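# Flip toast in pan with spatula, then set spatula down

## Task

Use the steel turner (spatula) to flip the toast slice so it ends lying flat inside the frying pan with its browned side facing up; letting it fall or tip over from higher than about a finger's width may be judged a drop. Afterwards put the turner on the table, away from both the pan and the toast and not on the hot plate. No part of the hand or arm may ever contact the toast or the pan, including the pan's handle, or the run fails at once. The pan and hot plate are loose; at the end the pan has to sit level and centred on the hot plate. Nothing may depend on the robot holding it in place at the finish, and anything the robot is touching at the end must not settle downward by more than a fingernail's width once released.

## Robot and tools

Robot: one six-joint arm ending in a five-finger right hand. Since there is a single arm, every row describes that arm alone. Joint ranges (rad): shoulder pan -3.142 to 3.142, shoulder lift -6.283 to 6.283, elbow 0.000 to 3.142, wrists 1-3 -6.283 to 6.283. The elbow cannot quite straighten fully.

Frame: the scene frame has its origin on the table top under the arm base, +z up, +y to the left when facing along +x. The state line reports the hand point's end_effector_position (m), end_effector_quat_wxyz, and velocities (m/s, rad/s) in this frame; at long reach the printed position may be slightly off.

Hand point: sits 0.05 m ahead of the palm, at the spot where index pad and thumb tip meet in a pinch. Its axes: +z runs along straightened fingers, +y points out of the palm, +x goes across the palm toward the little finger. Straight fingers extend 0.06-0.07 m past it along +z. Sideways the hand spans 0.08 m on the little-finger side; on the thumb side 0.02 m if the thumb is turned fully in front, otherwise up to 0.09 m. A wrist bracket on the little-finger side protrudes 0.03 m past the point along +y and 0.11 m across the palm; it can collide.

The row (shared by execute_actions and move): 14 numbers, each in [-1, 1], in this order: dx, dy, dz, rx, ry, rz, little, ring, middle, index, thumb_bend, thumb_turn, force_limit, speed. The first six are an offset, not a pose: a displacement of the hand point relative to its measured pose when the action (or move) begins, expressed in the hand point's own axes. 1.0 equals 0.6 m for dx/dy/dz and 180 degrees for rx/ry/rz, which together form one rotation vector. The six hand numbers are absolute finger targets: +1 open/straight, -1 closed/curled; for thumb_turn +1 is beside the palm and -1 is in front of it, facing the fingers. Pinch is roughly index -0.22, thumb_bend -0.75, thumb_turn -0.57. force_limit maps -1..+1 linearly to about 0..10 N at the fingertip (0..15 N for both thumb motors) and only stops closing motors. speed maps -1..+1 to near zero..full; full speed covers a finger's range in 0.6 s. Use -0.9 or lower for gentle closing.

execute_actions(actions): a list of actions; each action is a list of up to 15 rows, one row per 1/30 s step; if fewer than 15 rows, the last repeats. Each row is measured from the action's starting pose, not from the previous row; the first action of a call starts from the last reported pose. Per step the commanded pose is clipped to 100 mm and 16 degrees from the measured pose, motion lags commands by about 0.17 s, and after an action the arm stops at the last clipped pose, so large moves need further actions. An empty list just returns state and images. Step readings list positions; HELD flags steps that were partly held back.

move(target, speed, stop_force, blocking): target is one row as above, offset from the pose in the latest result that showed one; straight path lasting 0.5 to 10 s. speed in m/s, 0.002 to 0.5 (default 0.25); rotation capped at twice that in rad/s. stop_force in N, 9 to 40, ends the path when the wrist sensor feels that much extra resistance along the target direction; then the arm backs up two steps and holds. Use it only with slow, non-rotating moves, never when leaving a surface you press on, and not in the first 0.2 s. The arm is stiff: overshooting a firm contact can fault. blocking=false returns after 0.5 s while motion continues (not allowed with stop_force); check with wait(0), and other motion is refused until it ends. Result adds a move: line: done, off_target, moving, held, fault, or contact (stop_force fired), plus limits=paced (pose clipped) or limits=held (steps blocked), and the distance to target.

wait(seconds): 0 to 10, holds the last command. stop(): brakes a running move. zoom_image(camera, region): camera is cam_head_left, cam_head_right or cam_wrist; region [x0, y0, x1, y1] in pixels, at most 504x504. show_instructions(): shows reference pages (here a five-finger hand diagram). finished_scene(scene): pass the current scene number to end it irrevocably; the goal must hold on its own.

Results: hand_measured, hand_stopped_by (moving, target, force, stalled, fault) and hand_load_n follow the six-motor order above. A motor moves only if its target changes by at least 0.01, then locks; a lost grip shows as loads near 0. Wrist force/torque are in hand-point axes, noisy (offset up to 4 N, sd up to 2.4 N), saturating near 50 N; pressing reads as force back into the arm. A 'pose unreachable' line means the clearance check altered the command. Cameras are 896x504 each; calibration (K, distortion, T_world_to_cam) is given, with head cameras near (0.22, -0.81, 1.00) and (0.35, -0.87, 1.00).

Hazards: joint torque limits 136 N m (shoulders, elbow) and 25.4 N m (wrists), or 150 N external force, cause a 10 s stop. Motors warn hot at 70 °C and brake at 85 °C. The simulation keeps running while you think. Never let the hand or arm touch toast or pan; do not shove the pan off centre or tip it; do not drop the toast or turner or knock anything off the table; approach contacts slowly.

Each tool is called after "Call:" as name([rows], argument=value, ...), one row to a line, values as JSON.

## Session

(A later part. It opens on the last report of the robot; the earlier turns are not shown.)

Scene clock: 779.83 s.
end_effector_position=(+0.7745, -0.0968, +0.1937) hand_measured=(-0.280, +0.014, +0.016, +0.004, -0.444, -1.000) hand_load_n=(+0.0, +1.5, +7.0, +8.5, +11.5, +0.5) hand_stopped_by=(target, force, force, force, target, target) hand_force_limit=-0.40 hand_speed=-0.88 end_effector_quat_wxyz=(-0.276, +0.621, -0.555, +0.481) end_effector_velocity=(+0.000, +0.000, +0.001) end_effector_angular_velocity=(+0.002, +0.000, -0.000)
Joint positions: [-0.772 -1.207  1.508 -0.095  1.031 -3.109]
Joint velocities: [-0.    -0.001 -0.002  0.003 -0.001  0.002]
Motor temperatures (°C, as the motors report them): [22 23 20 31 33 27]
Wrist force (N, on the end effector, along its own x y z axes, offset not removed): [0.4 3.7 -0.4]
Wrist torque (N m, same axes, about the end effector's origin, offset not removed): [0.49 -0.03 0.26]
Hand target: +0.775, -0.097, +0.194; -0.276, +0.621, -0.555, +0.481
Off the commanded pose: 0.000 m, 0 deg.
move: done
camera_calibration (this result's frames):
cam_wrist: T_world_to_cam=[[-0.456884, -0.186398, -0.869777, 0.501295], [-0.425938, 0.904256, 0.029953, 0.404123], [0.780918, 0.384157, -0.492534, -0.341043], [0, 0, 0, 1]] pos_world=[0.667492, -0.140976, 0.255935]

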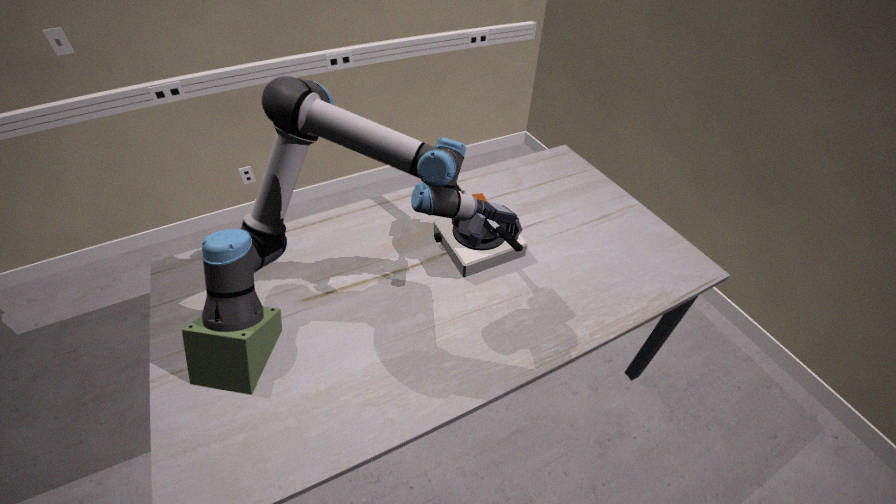

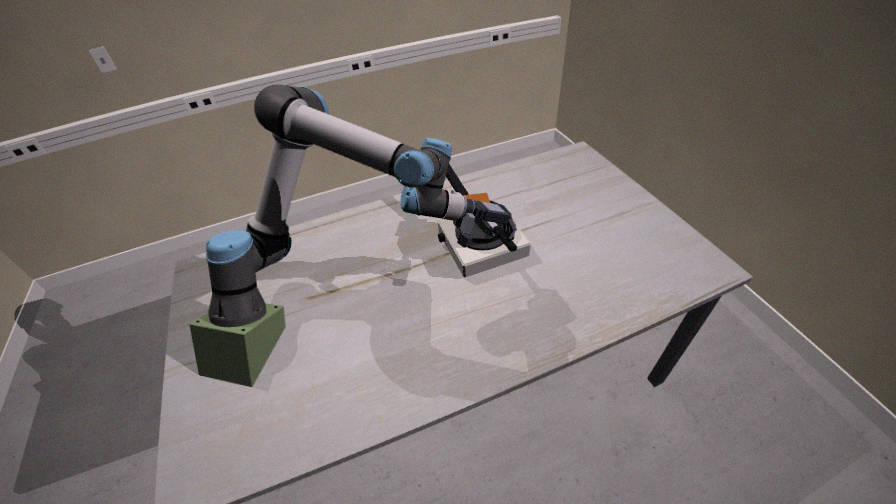

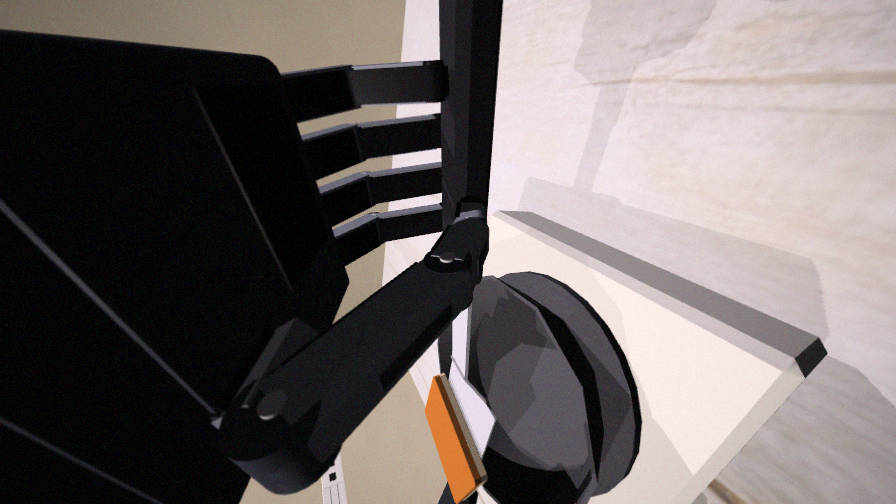

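Call:
move(target=[0.0645,0.0213,0.0082,0,0,0,-0.28,-0.3,-0.35,-0.35,-0.45,-1,-0.4,-0.88], speed=0.025)

Call:
zoom_image(camera="cam_wrist", region=[380, 280, 640, 504])

Call:
zoom_image(camera="cam_head_right", region=[430, 160, 550, 280])

Scene clock: 791.67 s.
end_effector_position=(+0.7706, -0.1374, +0.1918) hand_measured=(-0.280, +0.014, +0.016, +0.004, -0.444, -1.000) hand_load_n=(+0.0, +1.5, +7.0, +8.5, +11.5, +0.5) hand_stopped_by=(target, force, force, force, target, target) hand_force_limit=-0.40 hand_speed=-0.88 end_effector_quat_wxyz=(-0.276, +0.621, -0.555, +0.481) end_effector_velocity=(-0.000, -0.002, -0.001) end_effector_angular_velocity=(+0.000, +0.001, +0.001)
Joint positions: [-0.83  -1.161  1.492 -0.118  0.975 -3.124]
Joint velocities: [-0.002  0.003 -0.001 -0.001 -0.004 -0.001]
Motor temperatures (°C, as the motors report them): [22 23 20 31 33 27]
Wrist force (N, on the end effector, along its own x y z axes, offset not removed): [0.5 2.7 -0.5]
Wrist torque (N m, same axes, about the end effector's origin, offset not removed): [0.34 -0.03 0.21]
Hand target: +0.771, -0.138, +0.192; -0.276, +0.621, -0.555, +0.481
Off the commanded pose: 0.000 m, 0 deg.
move: done
camera_calibration (this result's frames):
cam_wrist: T_world_to_cam=[[-0.456909, -0.186435, -0.869757, 0.490301], [-0.42593, 0.904261, 0.0299223, 0.439261], [0.780909, 0.384127, -0.492573, -0.323235], [0, 0, 0, 1]] pos_world=[0.663534, -0.181634, 0.254082]

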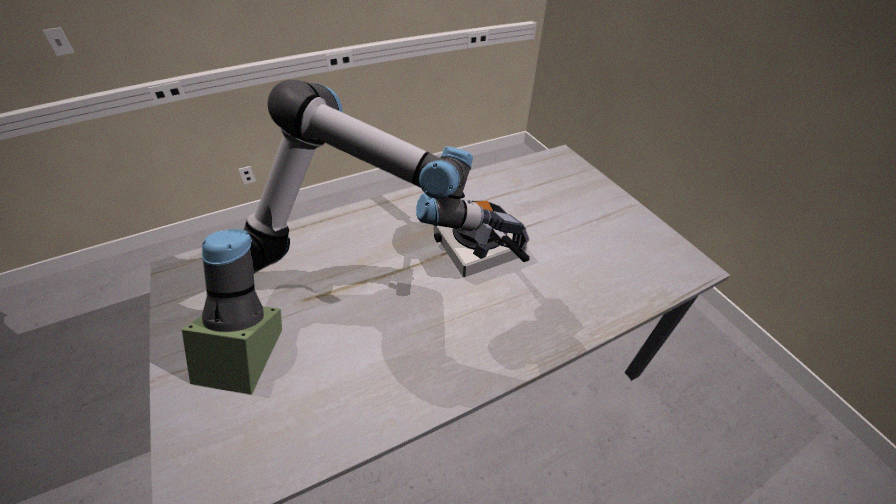

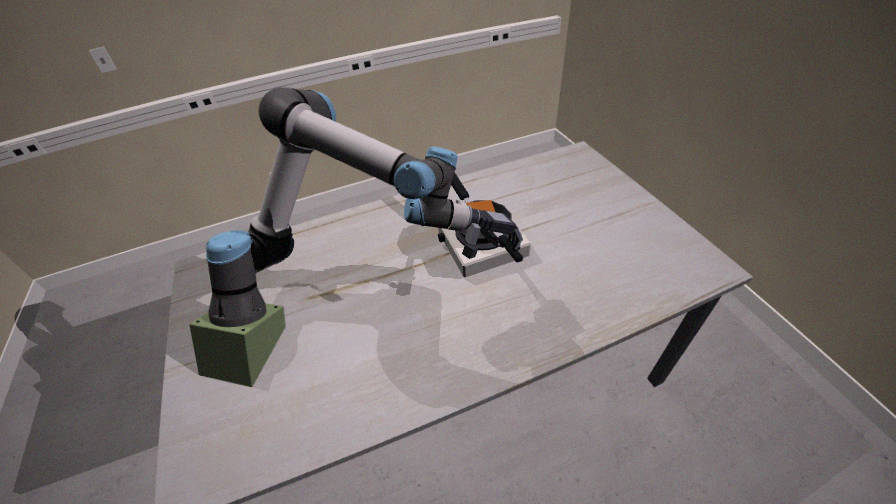

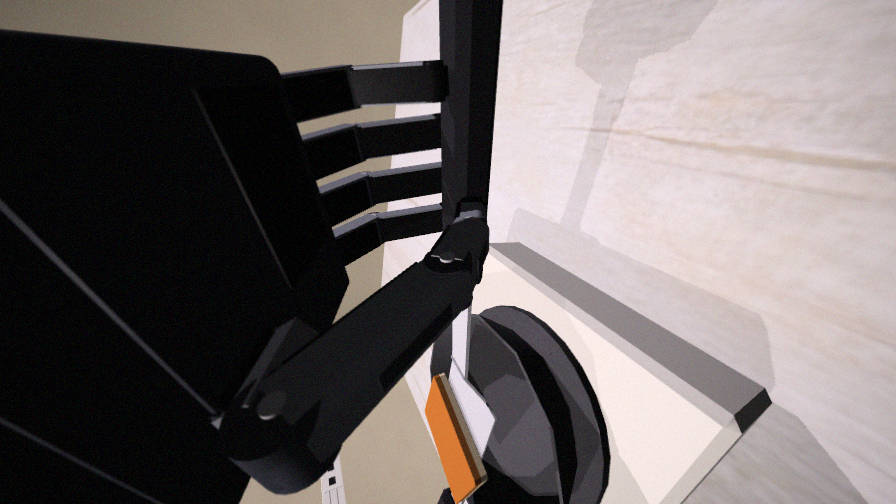

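Region (380, 280, 640, 504) of cam_wrist's 896x504 image, scaled by 1.938, with more detail than that image has; it fills the top 434 rows of this view, and the rest is white.

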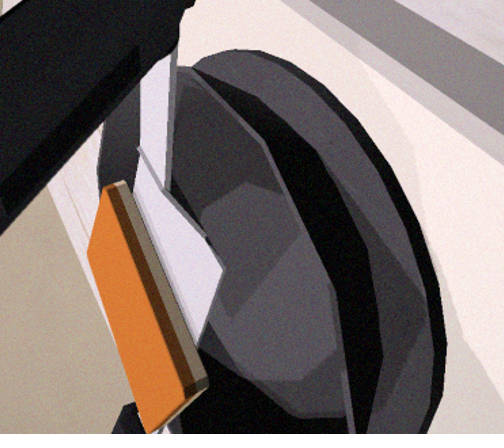

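Region (430, 160, 550, 280) of cam_head_right's 896x504 image, scaled by 4.200, with more detail than that image has.

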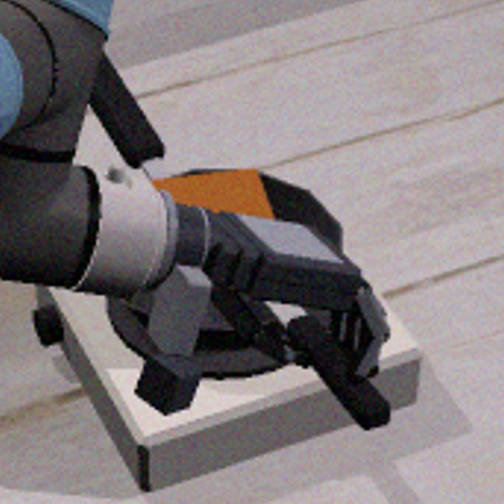

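Call:
move(target=[0.0058,0.0197,0.0084,-0.0004,0.0111,-0.0255,-0.28,-0.3,-0.35,-0.35,-0.45,-1,-0.4,-0.88], speed=0.018)

Call:
zoom_image(camera="cam_wrist", region=[380, 280, 640, 504])

Call:
zoom_image(camera="cam_head_right", region=[430, 160, 550, 280])

Scene clock: 806.73 s.
end_effector_position=(+0.7698, -0.1444, +0.1806) hand_measured=(-0.280, +0.014, +0.016, +0.004, -0.444, -1.000) hand_load_n=(+0.0, +1.5, +7.0, +8.5, +11.5, +0.5) hand_stopped_by=(target, force, force, force, target, target) hand_force_limit=-0.40 hand_speed=-0.88 end_effector_quat_wxyz=(-0.246, +0.634, -0.535, +0.502) end_effector_velocity=(+0.000, -0.000, -0.000) end_effector_angular_velocity=(-0.007, +0.000, +0.000)
Joint positions: [-0.809 -1.157  1.51  -0.142  1.03  -3.198]
Joint velocities: [ 0.002  0.     0.001 -0.001  0.004 -0.006]
Motor temperatures (°C, as the motors report them): [22 23 20 31 33 27]
Wrist force (N, on the end effector, along its own x y z axes, offset not removed): [0.5 3.1 0.6]
Wrist torque (N m, same axes, about the end effector's origin, offset not removed): [0.38 -0.17 0.18]
Hand target: +0.770, -0.144, +0.181; -0.246, +0.634, -0.534, +0.502
Off the commanded pose: 0.000 m, 0 deg.
move: done
camera_calibration (this result's frames):
cam_wrist: T_world_to_cam=[[-0.464095, -0.260649, -0.846569, 0.469549], [-0.425974, 0.903631, -0.0446955, 0.459036], [0.776635, 0.339873, -0.5304, -0.321789], [0, 0, 0, 1]] pos_world=[0.663365, -0.183045, 0.247345]

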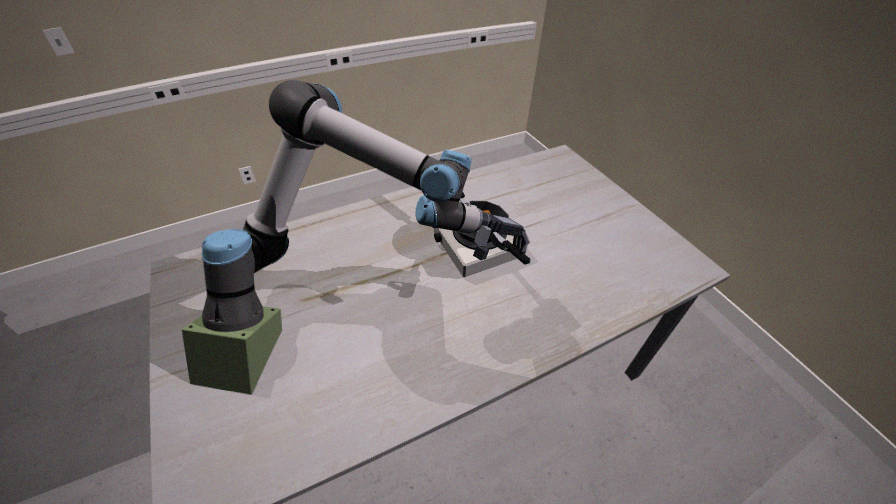

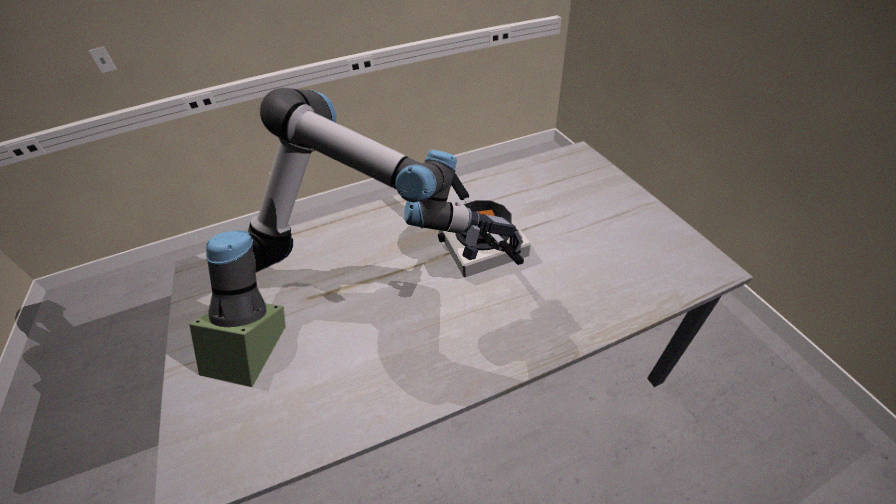

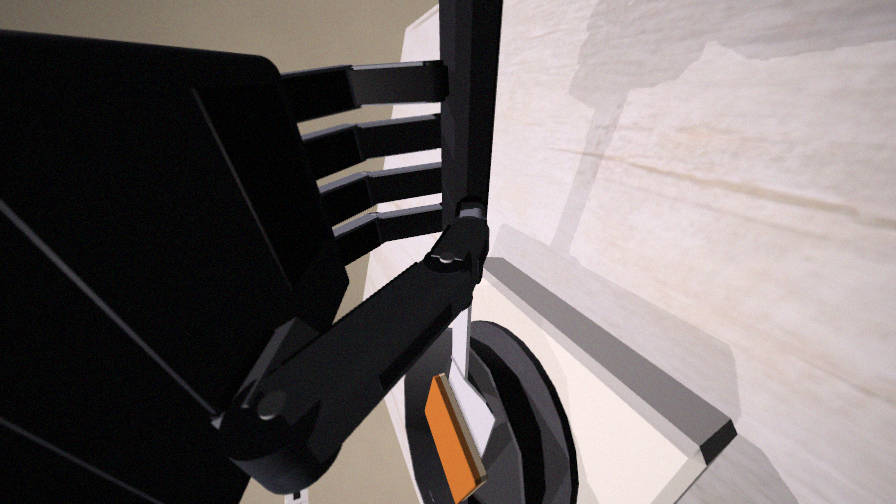

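Region (380, 280, 640, 504) of cam_wrist's 896x504 image, scaled by 1.938, with more detail than that image has; it fills the top 434 rows of this view, and the rest is white.

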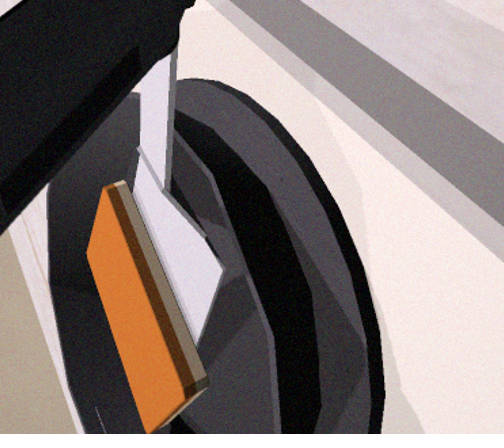

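Region (430, 160, 550, 280) of cam_head_right's 896x504 image, scaled by 4.200, with more detail than that image has.

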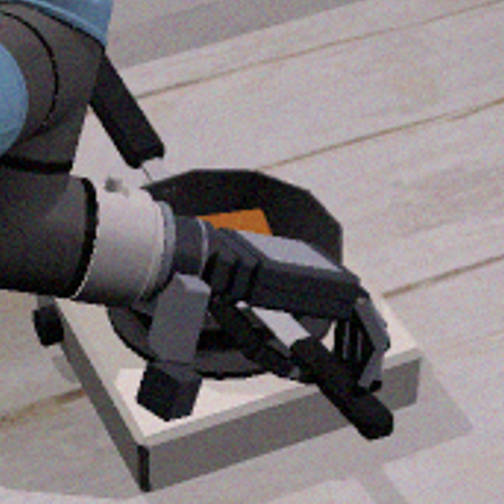

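Call:
move(target=[-0.0078,-0.0111,-0.0047,-0.0004,0.00995,-0.0229,-0.28,-0.3,-0.35,-0.35,-0.45,-1,-0.4,-0.88], speed=0.018)

Call:
zoom_image(camera="cam_wrist", region=[380, 280, 640, 504])

Scene clock: 813.77 s.
end_effector_position=(+0.7705, -0.1374, +0.1855) hand_measured=(-0.280, +0.014, +0.016, +0.004, -0.444, -1.000) hand_load_n=(+0.0, +1.5, +7.0, +8.5, +11.5, +0.5) hand_stopped_by=(target, force, force, force, target, target) hand_force_limit=-0.40 hand_speed=-0.88 end_effector_quat_wxyz=(-0.220, +0.645, -0.516, +0.520) end_effector_velocity=(-0.000, -0.001, +0.001) end_effector_angular_velocity=(-0.008, +0.000, -0.001)
Joint positions: [-0.784 -1.181  1.517 -0.129  1.086 -3.263]
Joint velocities: [ 0.    -0.001  0.     0.     0.004 -0.006]
Motor temperatures (°C, as the motors report them): [22 23 20 31 33 27]
Wrist force (N, on the end effector, along its own x y z axes, offset not removed): [2.4 3.9 0.9]
Wrist torque (N m, same axes, about the end effector's origin, offset not removed): [0.52 -0.26 0.33]
Hand target: +0.771, -0.137, +0.186; -0.219, +0.645, -0.516, +0.520
Off the commanded pose: 0.000 m, 0 deg.
move: done
camera_calibration (this result's frames):
cam_wrist: T_world_to_cam=[[-0.470461, -0.32529, -0.820276, 0.467005], [-0.426558, 0.897586, -0.111301, 0.465224], [0.772473, 0.297532, -0.561034, -0.318984], [0, 0, 0, 1]] pos_world=[0.664559, -0.170759, 0.255891]

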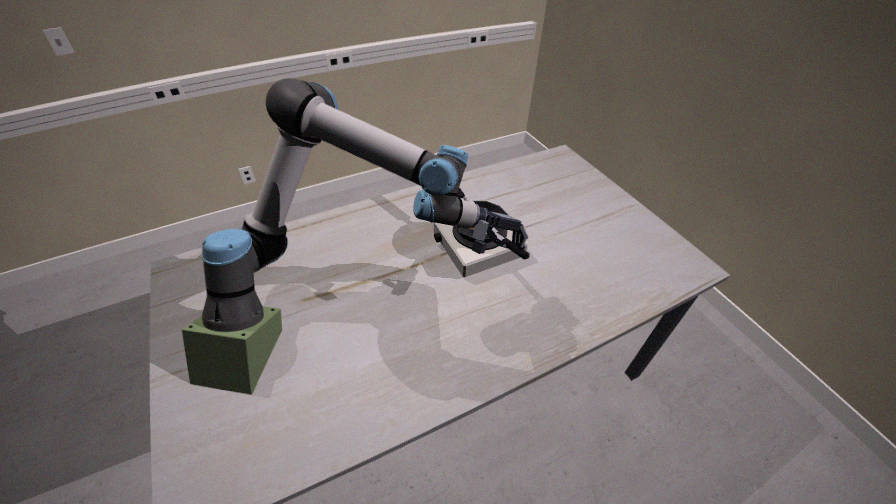

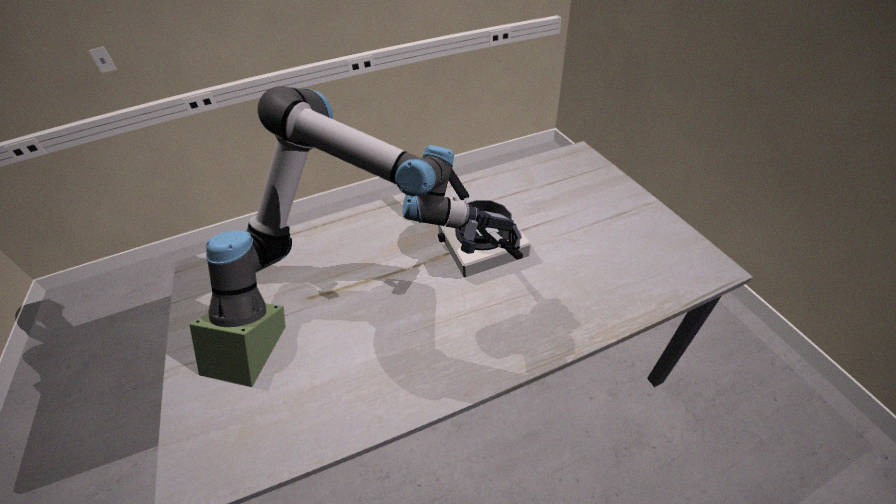

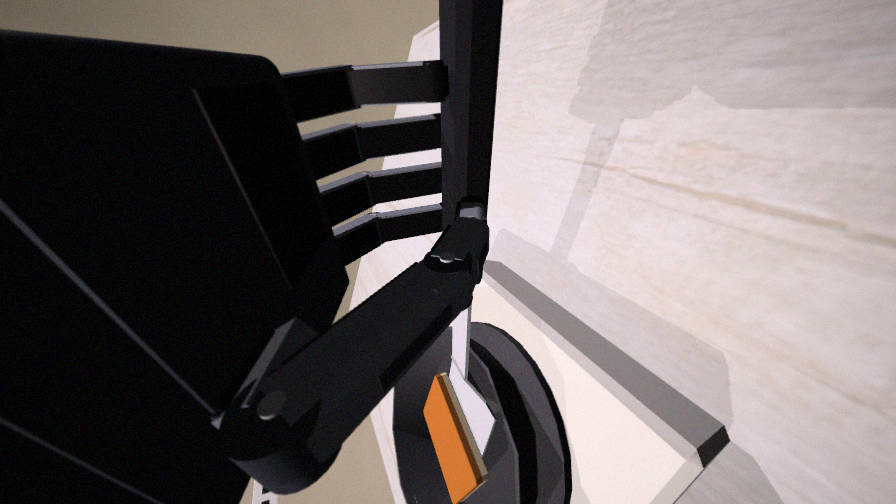

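Region (380, 280, 640, 504) of cam_wrist's 896x504 image, scaled by 1.938, with more detail than that image has; it fills the top 434 rows of this view, and the rest is white.

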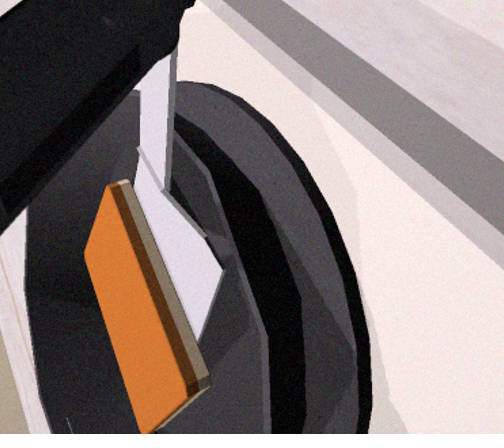

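Call:
move(target=[0.0126,-0.0617,-0.0270,-0.0012,0.0287,-0.0662,-0.28,-0.3,-0.35,-0.35,-0.45,-1,-0.4,-0.88], speed=0.04)

Call:
zoom_image(camera="cam_wrist", region=[340, 280, 600, 504])

Call:
zoom_image(camera="cam_head_right", region=[430, 160, 550, 280])

Scene clock: 828.43 s.
end_effector_position=(+0.7716, -0.1264, +0.2249) hand_measured=(-0.280, +0.014, +0.016, +0.004, -0.444, -1.000) hand_load_n=(+0.0, +1.5, +7.0, +8.5, +11.0, +0.5) hand_stopped_by=(target, force, force, force, target, target) hand_force_limit=-0.40 hand_speed=-0.88 end_effector_quat_wxyz=(-0.140, +0.671, -0.457, +0.567) end_effector_velocity=(+0.001, +0.000, +0.003) end_effector_angular_velocity=(-0.013, +0.001, +0.000)
Joint positions: [-0.741 -1.25   1.5   -0.064  1.216 -3.454]
Joint velocities: [ 0.002 -0.003 -0.003  0.003  0.007 -0.011]
Motor temperatures (°C, as the motors report them): [22 23 20 31 33 27]
Wrist force (N, on the end effector, along its own x y z axes, offset not removed): [0.5 3.9 -1.8]
Wrist torque (N m, same axes, about the end effector's origin, offset not removed): [0.62 -0.01 0.29]
Hand target: +0.772, -0.126, +0.225; -0.140, +0.671, -0.456, +0.567
Off the commanded pose: 0.000 m, 0 deg.
move: done
camera_calibration (this result's frames):
cam_wrist: T_world_to_cam=[[-0.48765, -0.498528, -0.716706, 0.471493], [-0.431195, 0.851347, -0.298796, 0.500029], [0.759123, 0.163332, -0.630122, -0.2921], [0, 0, 0, 1]] pos_world=[0.667274, -0.142937, 0.303269]

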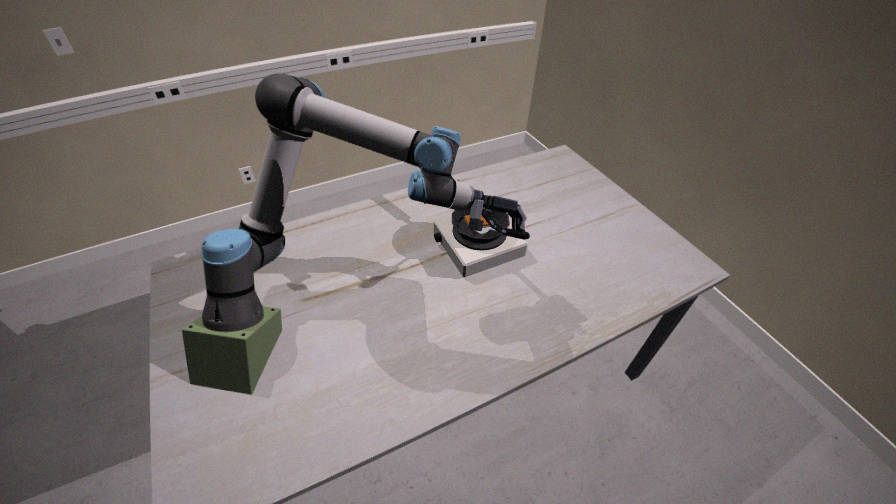

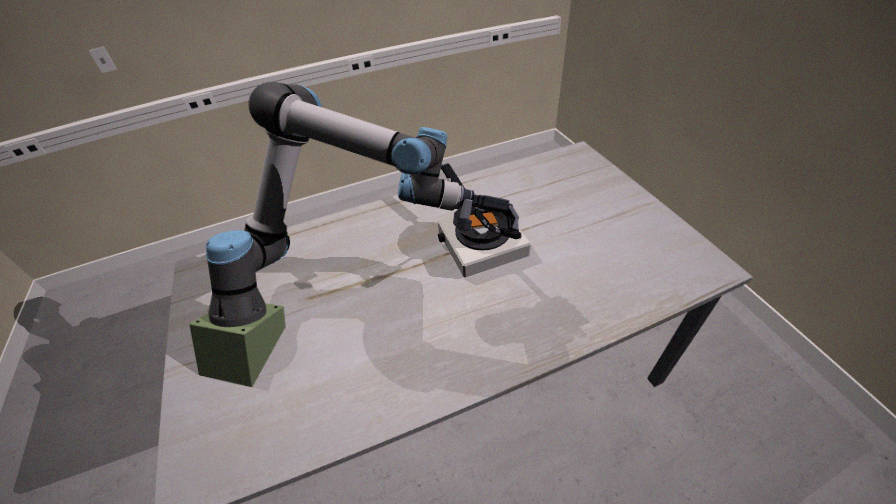

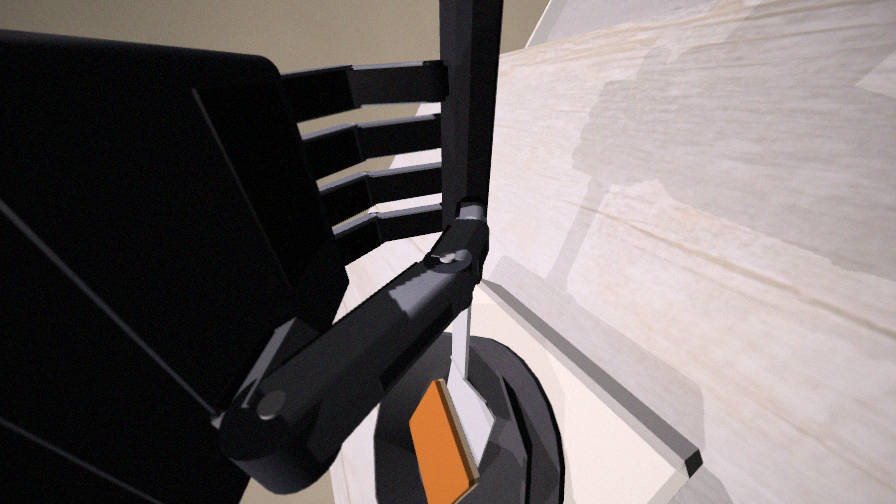

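Region (340, 280, 600, 504) of cam_wrist's 896x504 image, scaled by 1.938, with more detail than that image has; it fills the top 434 rows of this view, and the rest is white.

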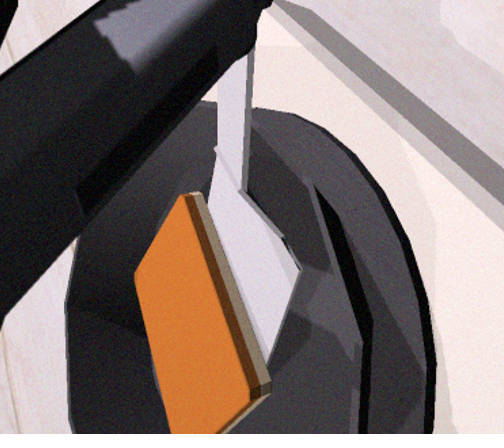

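Region (430, 160, 550, 280) of cam_head_right's 896x504 image, scaled by 4.200, with more detail than that image has.

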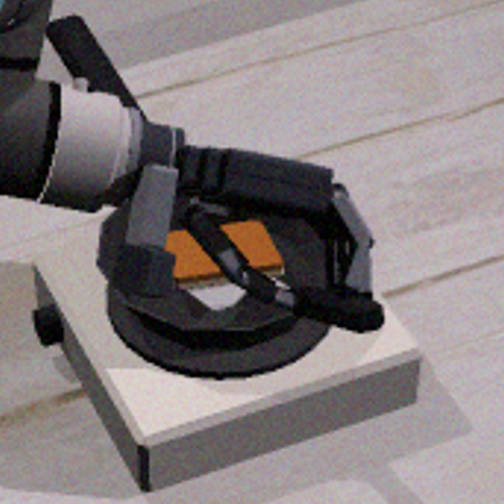

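Call:
move(target=[0.0361,-0.0357,-0.0161,-0.0009,0.0232,-0.0535,-0.28,-0.3,-0.35,-0.35,-0.45,-1,-0.4,-0.88], speed=0.035)

Call:
zoom_image(camera="cam_wrist", region=[340, 280, 600, 504])

Call:
zoom_image(camera="cam_head_right", region=[430, 160, 550, 280])

Scene clock: 836.30 s.
end_effector_position=(+0.7714, -0.1282, +0.2567) hand_measured=(-0.280, +0.014, +0.016, +0.004, -0.444, -1.000) hand_load_n=(+0.0, +2.0, +7.0, +8.5, +11.0, +0.5) hand_stopped_by=(target, force, force, force, target, target) hand_force_limit=-0.40 hand_speed=-0.88 end_effector_quat_wxyz=(-0.075, +0.686, -0.405, +0.600) end_effector_velocity=(-0.001, -0.000, +0.001) end_effector_angular_velocity=(-0.011, +0.004, -0.001)
Joint positions: [-0.721 -1.288  1.486 -0.04   1.304 -3.609]
Joint velocities: [ 0.002 -0.001  0.     0.002  0.006 -0.011]
Motor temperatures (°C, as the motors report them): [22 23 20 31 33 27]
Wrist force (N, on the end effector, along its own x y z axes, offset not removed): [-0.8 3.9 -0.4]
Wrist torque (N m, same axes, about the end effector's origin, offset not removed): [0.55 0.06 0.26]
Hand target: +0.771, -0.128, +0.257; -0.075, +0.686, -0.404, +0.600
Off the commanded pose: 0.000 m, 0 deg.
move: done
camera_calibration (this result's frames):
cam_wrist: T_world_to_cam=[[-0.499401, -0.618887, -0.606282, 0.458498], [-0.43793, 0.784137, -0.439712, 0.543773], [0.74754, 0.0459163, -0.662628, -0.269424], [0, 0, 0, 1]] pos_world=[0.668514, -0.130263, 0.338555]

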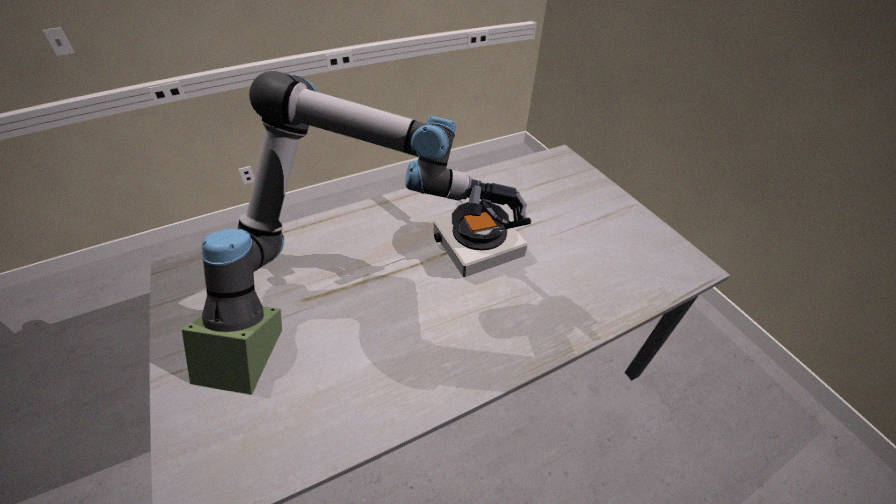

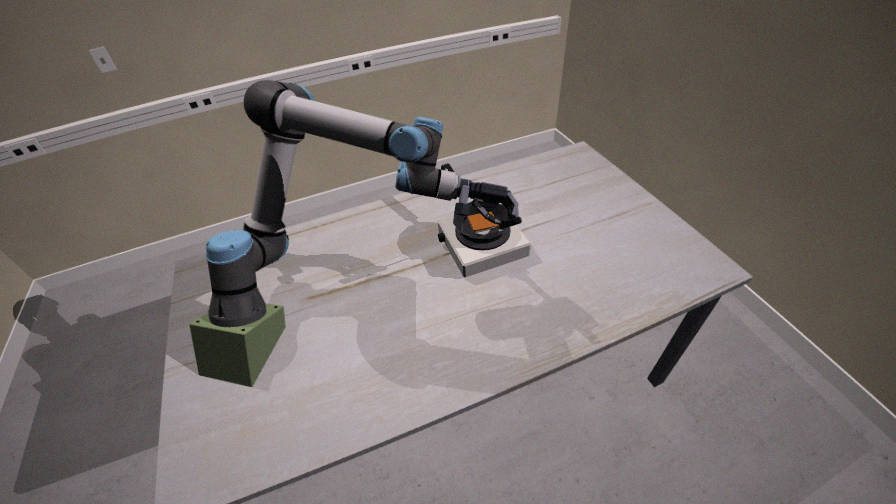

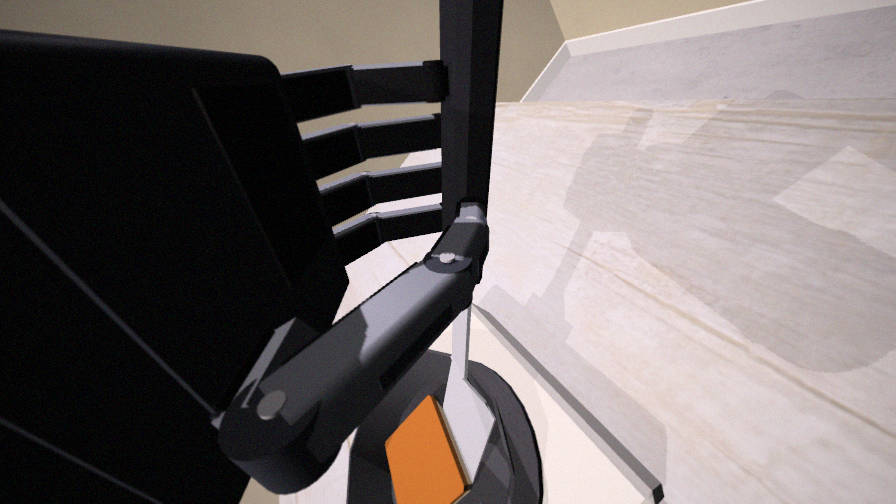

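Region (340, 280, 600, 504) of cam_wrist's 896x504 image, scaled by 1.938, with more detail than that image has; it fills the top 434 rows of this view, and the rest is white.

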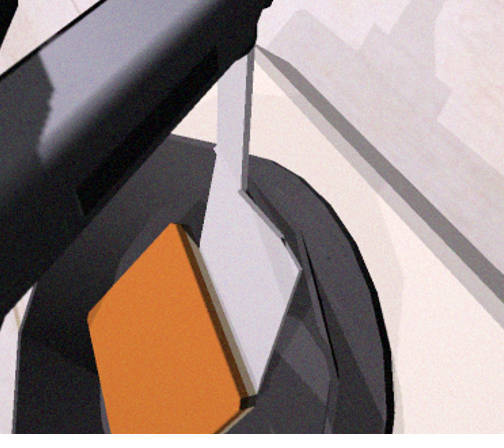

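Region (430, 160, 550, 280) of cam_head_right's 896x504 image, scaled by 4.200, with more detail than that image has.

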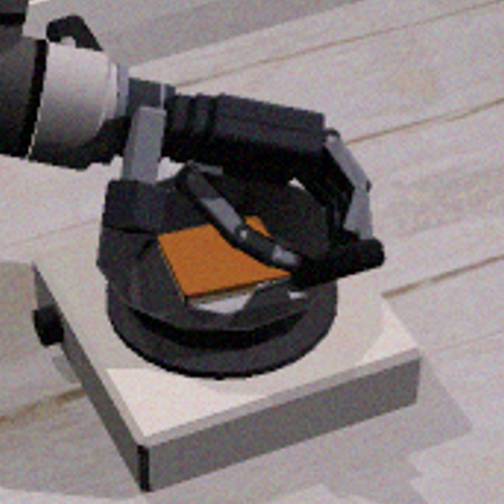

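Call:
move(target=[0.0135,-0.0222,-0.0099,-0.0005,0.0133,-0.0306,-0.28,-0.3,-0.35,-0.35,-0.45,-1,-0.4,-0.88], speed=0.025)

Call:
zoom_image(camera="cam_wrist", region=[340, 280, 600, 504])

Call:
zoom_image(camera="cam_head_right", region=[430, 160, 550, 280])

Scene clock: 843.53 s.
end_effector_position=(+0.7719, -0.1224, +0.2722) hand_measured=(-0.280, +0.014, +0.016, +0.004, -0.444, -1.000) hand_load_n=(+0.0, +2.0, +7.0, +8.5, +11.0, +0.5) hand_stopped_by=(target, force, force, force, target, target) hand_force_limit=-0.40 hand_speed=-0.88 end_effector_quat_wxyz=(-0.037, +0.692, -0.373, +0.617) end_effector_velocity=(-0.000, +0.000, +0.001) end_effector_angular_velocity=(-0.008, +0.001, -0.001)
Joint positions: [-0.696 -1.309  1.483 -0.035  1.366 -3.696]
Joint velocities: [ 0.001 -0.002 -0.     0.001  0.005 -0.007]
Motor temperatures (°C, as the motors report them): [22 23 20 31 33 27]
Wrist force (N, on the end effector, along its own x y z axes, offset not removed): [-0.2 2.9 -1.6]
Wrist torque (N m, same axes, about the end effector's origin, offset not removed): [0.52 -0.08 0.32]
Hand target: +0.772, -0.122, +0.272; -0.037, +0.692, -0.373, +0.617
Off the commanded pose: 0.000 m, 0 deg.
move: done
camera_calibration (this result's frames):
cam_wrist: T_world_to_cam=[[-0.505116, -0.678038, -0.533969, 0.449267], [-0.442801, 0.734661, -0.514004, 0.564195], [0.7408, -0.0231895, -0.671325, -0.260707], [0, 0, 0, 1]] pos_world=[0.66989, -0.115918, 0.354874]

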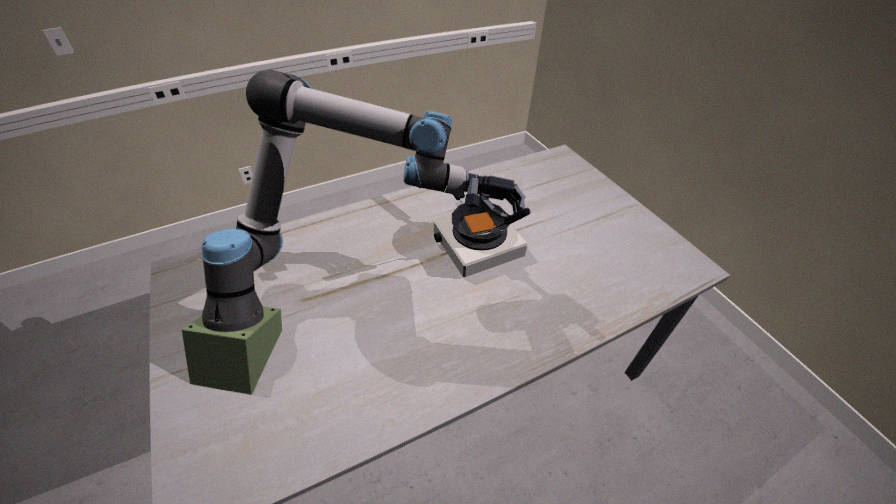

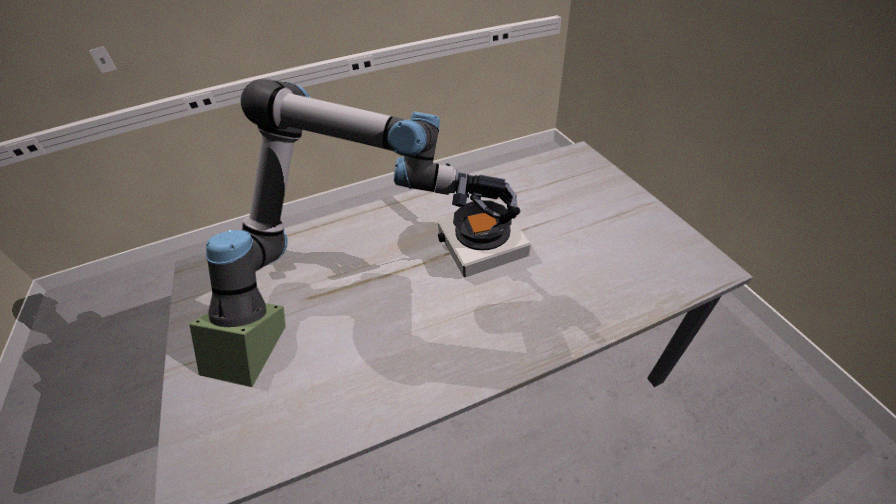

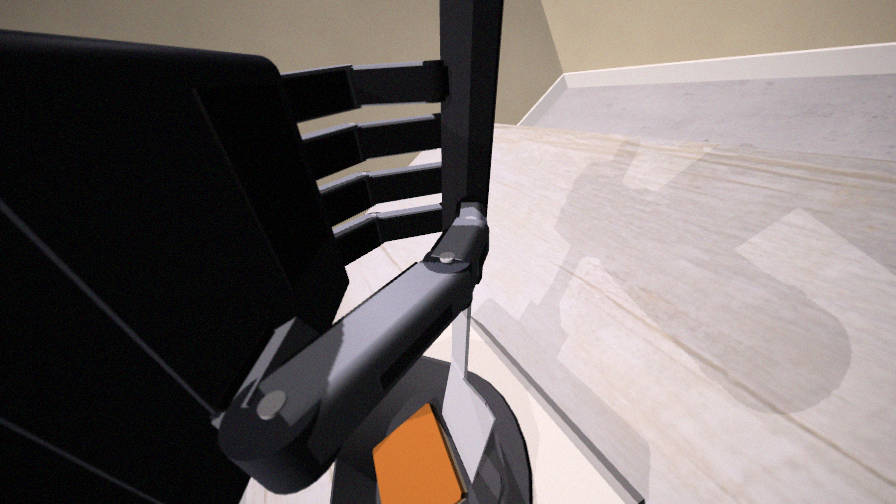

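Region (340, 280, 600, 504) of cam_wrist's 896x504 image, scaled by 1.938, with more detail than that image has; it fills the top 434 rows of this view, and the rest is white.

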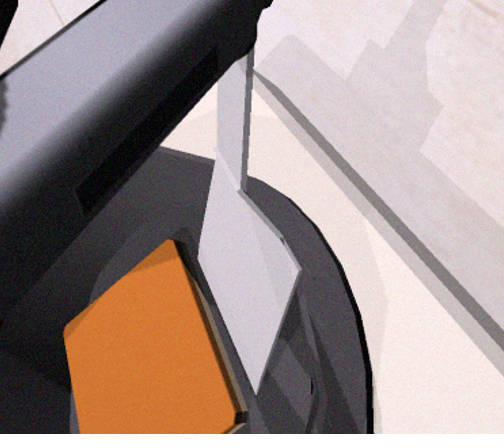

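Region (430, 160, 550, 280) of cam_head_right's 896x504 image, scaled by 4.200, with more detail than that image has.

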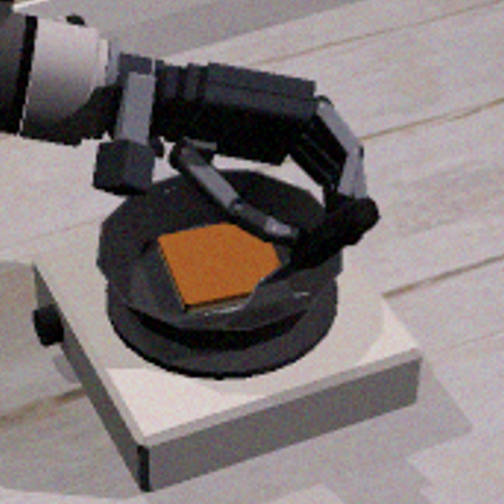

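Call:
move(target=[0.1036,-0.0364,-0.0175,0,0,0,-0.28,-0.3,-0.35,-0.35,-0.45,-1,-0.4,-0.88], speed=0.1)

Call:
zoom_image(camera="cam_head_right", region=[445, 190, 525, 260])

Call:
zoom_image(camera="cam_wrist", region=[300, 300, 560, 504])

Scene clock: 866.33 s.
end_effector_position=(+0.7704, -0.1373, +0.3370) hand_measured=(-0.280, +0.014, +0.016, +0.004, -0.444, -1.000) hand_load_n=(+0.0, +2.0, +7.0, +8.5, +11.0, +0.5) hand_stopped_by=(target, force, force, force, target, target) hand_force_limit=-0.40 hand_speed=-0.88 end_effector_quat_wxyz=(-0.037, +0.692, -0.373, +0.617) end_effector_velocity=(+0.000, -0.000, +0.001) end_effector_angular_velocity=(+0.001, -0.001, +0.000)
Joint positions: [-0.784 -1.333  1.383  0.092  1.279 -3.709]
Joint velocities: [-0.002  0.    -0.003  0.003 -0.002  0.001]
Motor temperatures (°C, as the motors report them): [22 23 20 31 33 27]
Wrist force (N, on the end effector, along its own x y z axes, offset not removed): [0.6 2.4 0.0]
Wrist torque (N m, same axes, about the end effector's origin, offset not removed): [0.31 -0.21 0.35]
Hand target: +0.770, -0.137, +0.337; -0.037, +0.692, -0.373, +0.617
Off the commanded pose: 0.000 m, 0 deg.
move: done
camera_calibration (this result's frames):
cam_wrist: T_world_to_cam=[[-0.505113, -0.678087, -0.533909, 0.472991], [-0.44281, 0.734614, -0.514063, 0.60785], [0.740797, -0.0232396, -0.671327, -0.216434], [0, 0, 0, 1]] pos_world=[0.66841, -0.130836, 0.419709]

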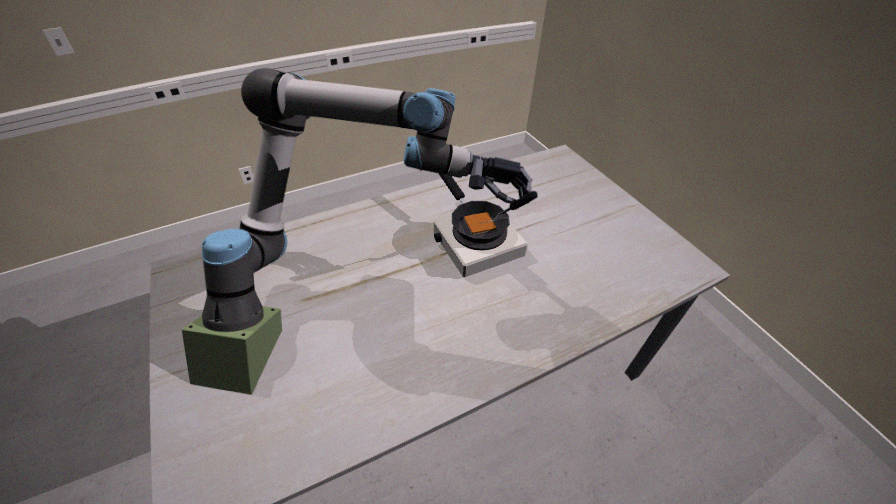

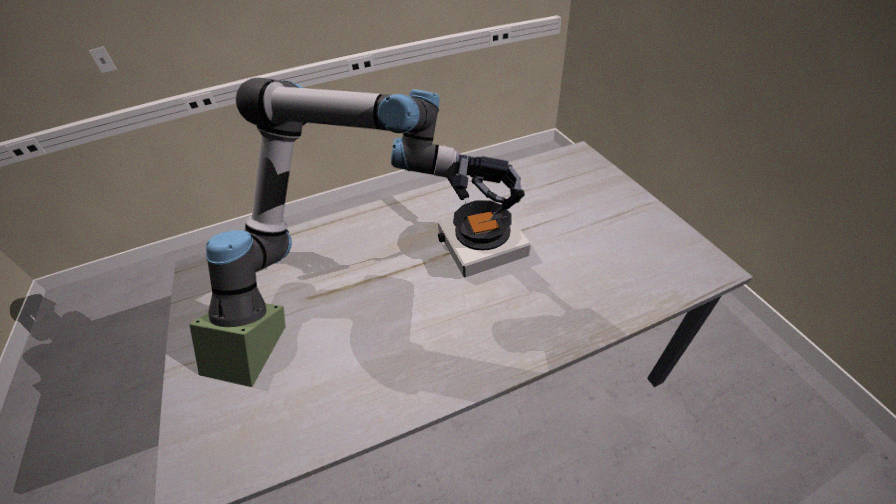

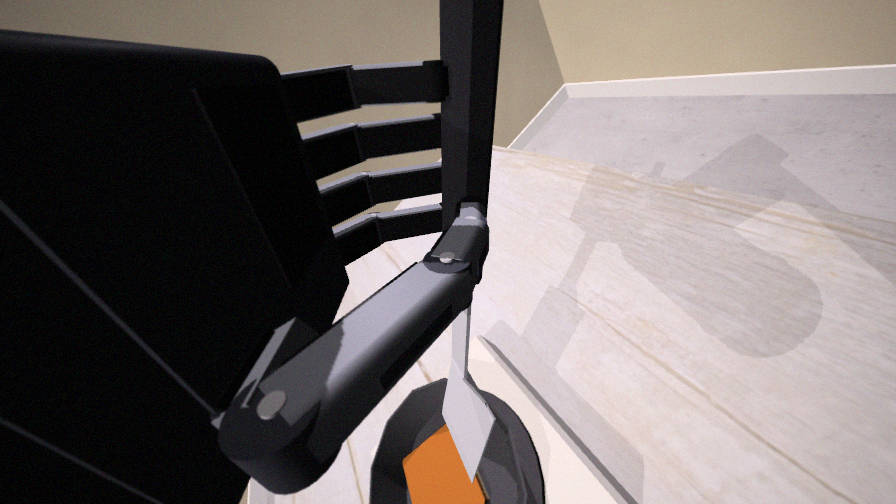

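Region (445, 190, 525, 260) of cam_head_right's 896x504 image, scaled by 6.300, with more detail than that image has; it fills the top 441 rows of this view, and the rest is white.

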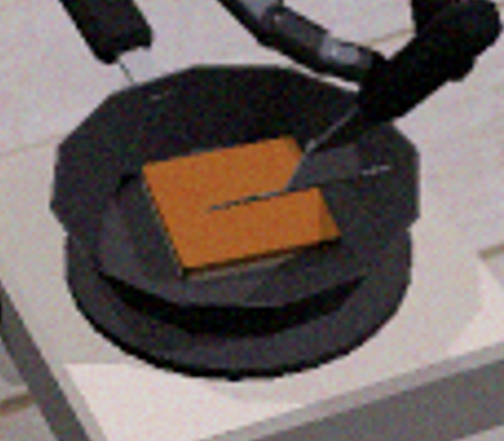

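Region (300, 300, 560, 504) of cam_wrist's 896x504 image, scaled by 1.938, with more detail than that image has; it fills the top 395 rows of this view, and the rest is white.

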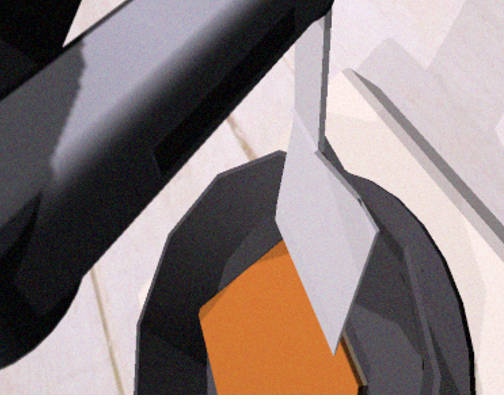

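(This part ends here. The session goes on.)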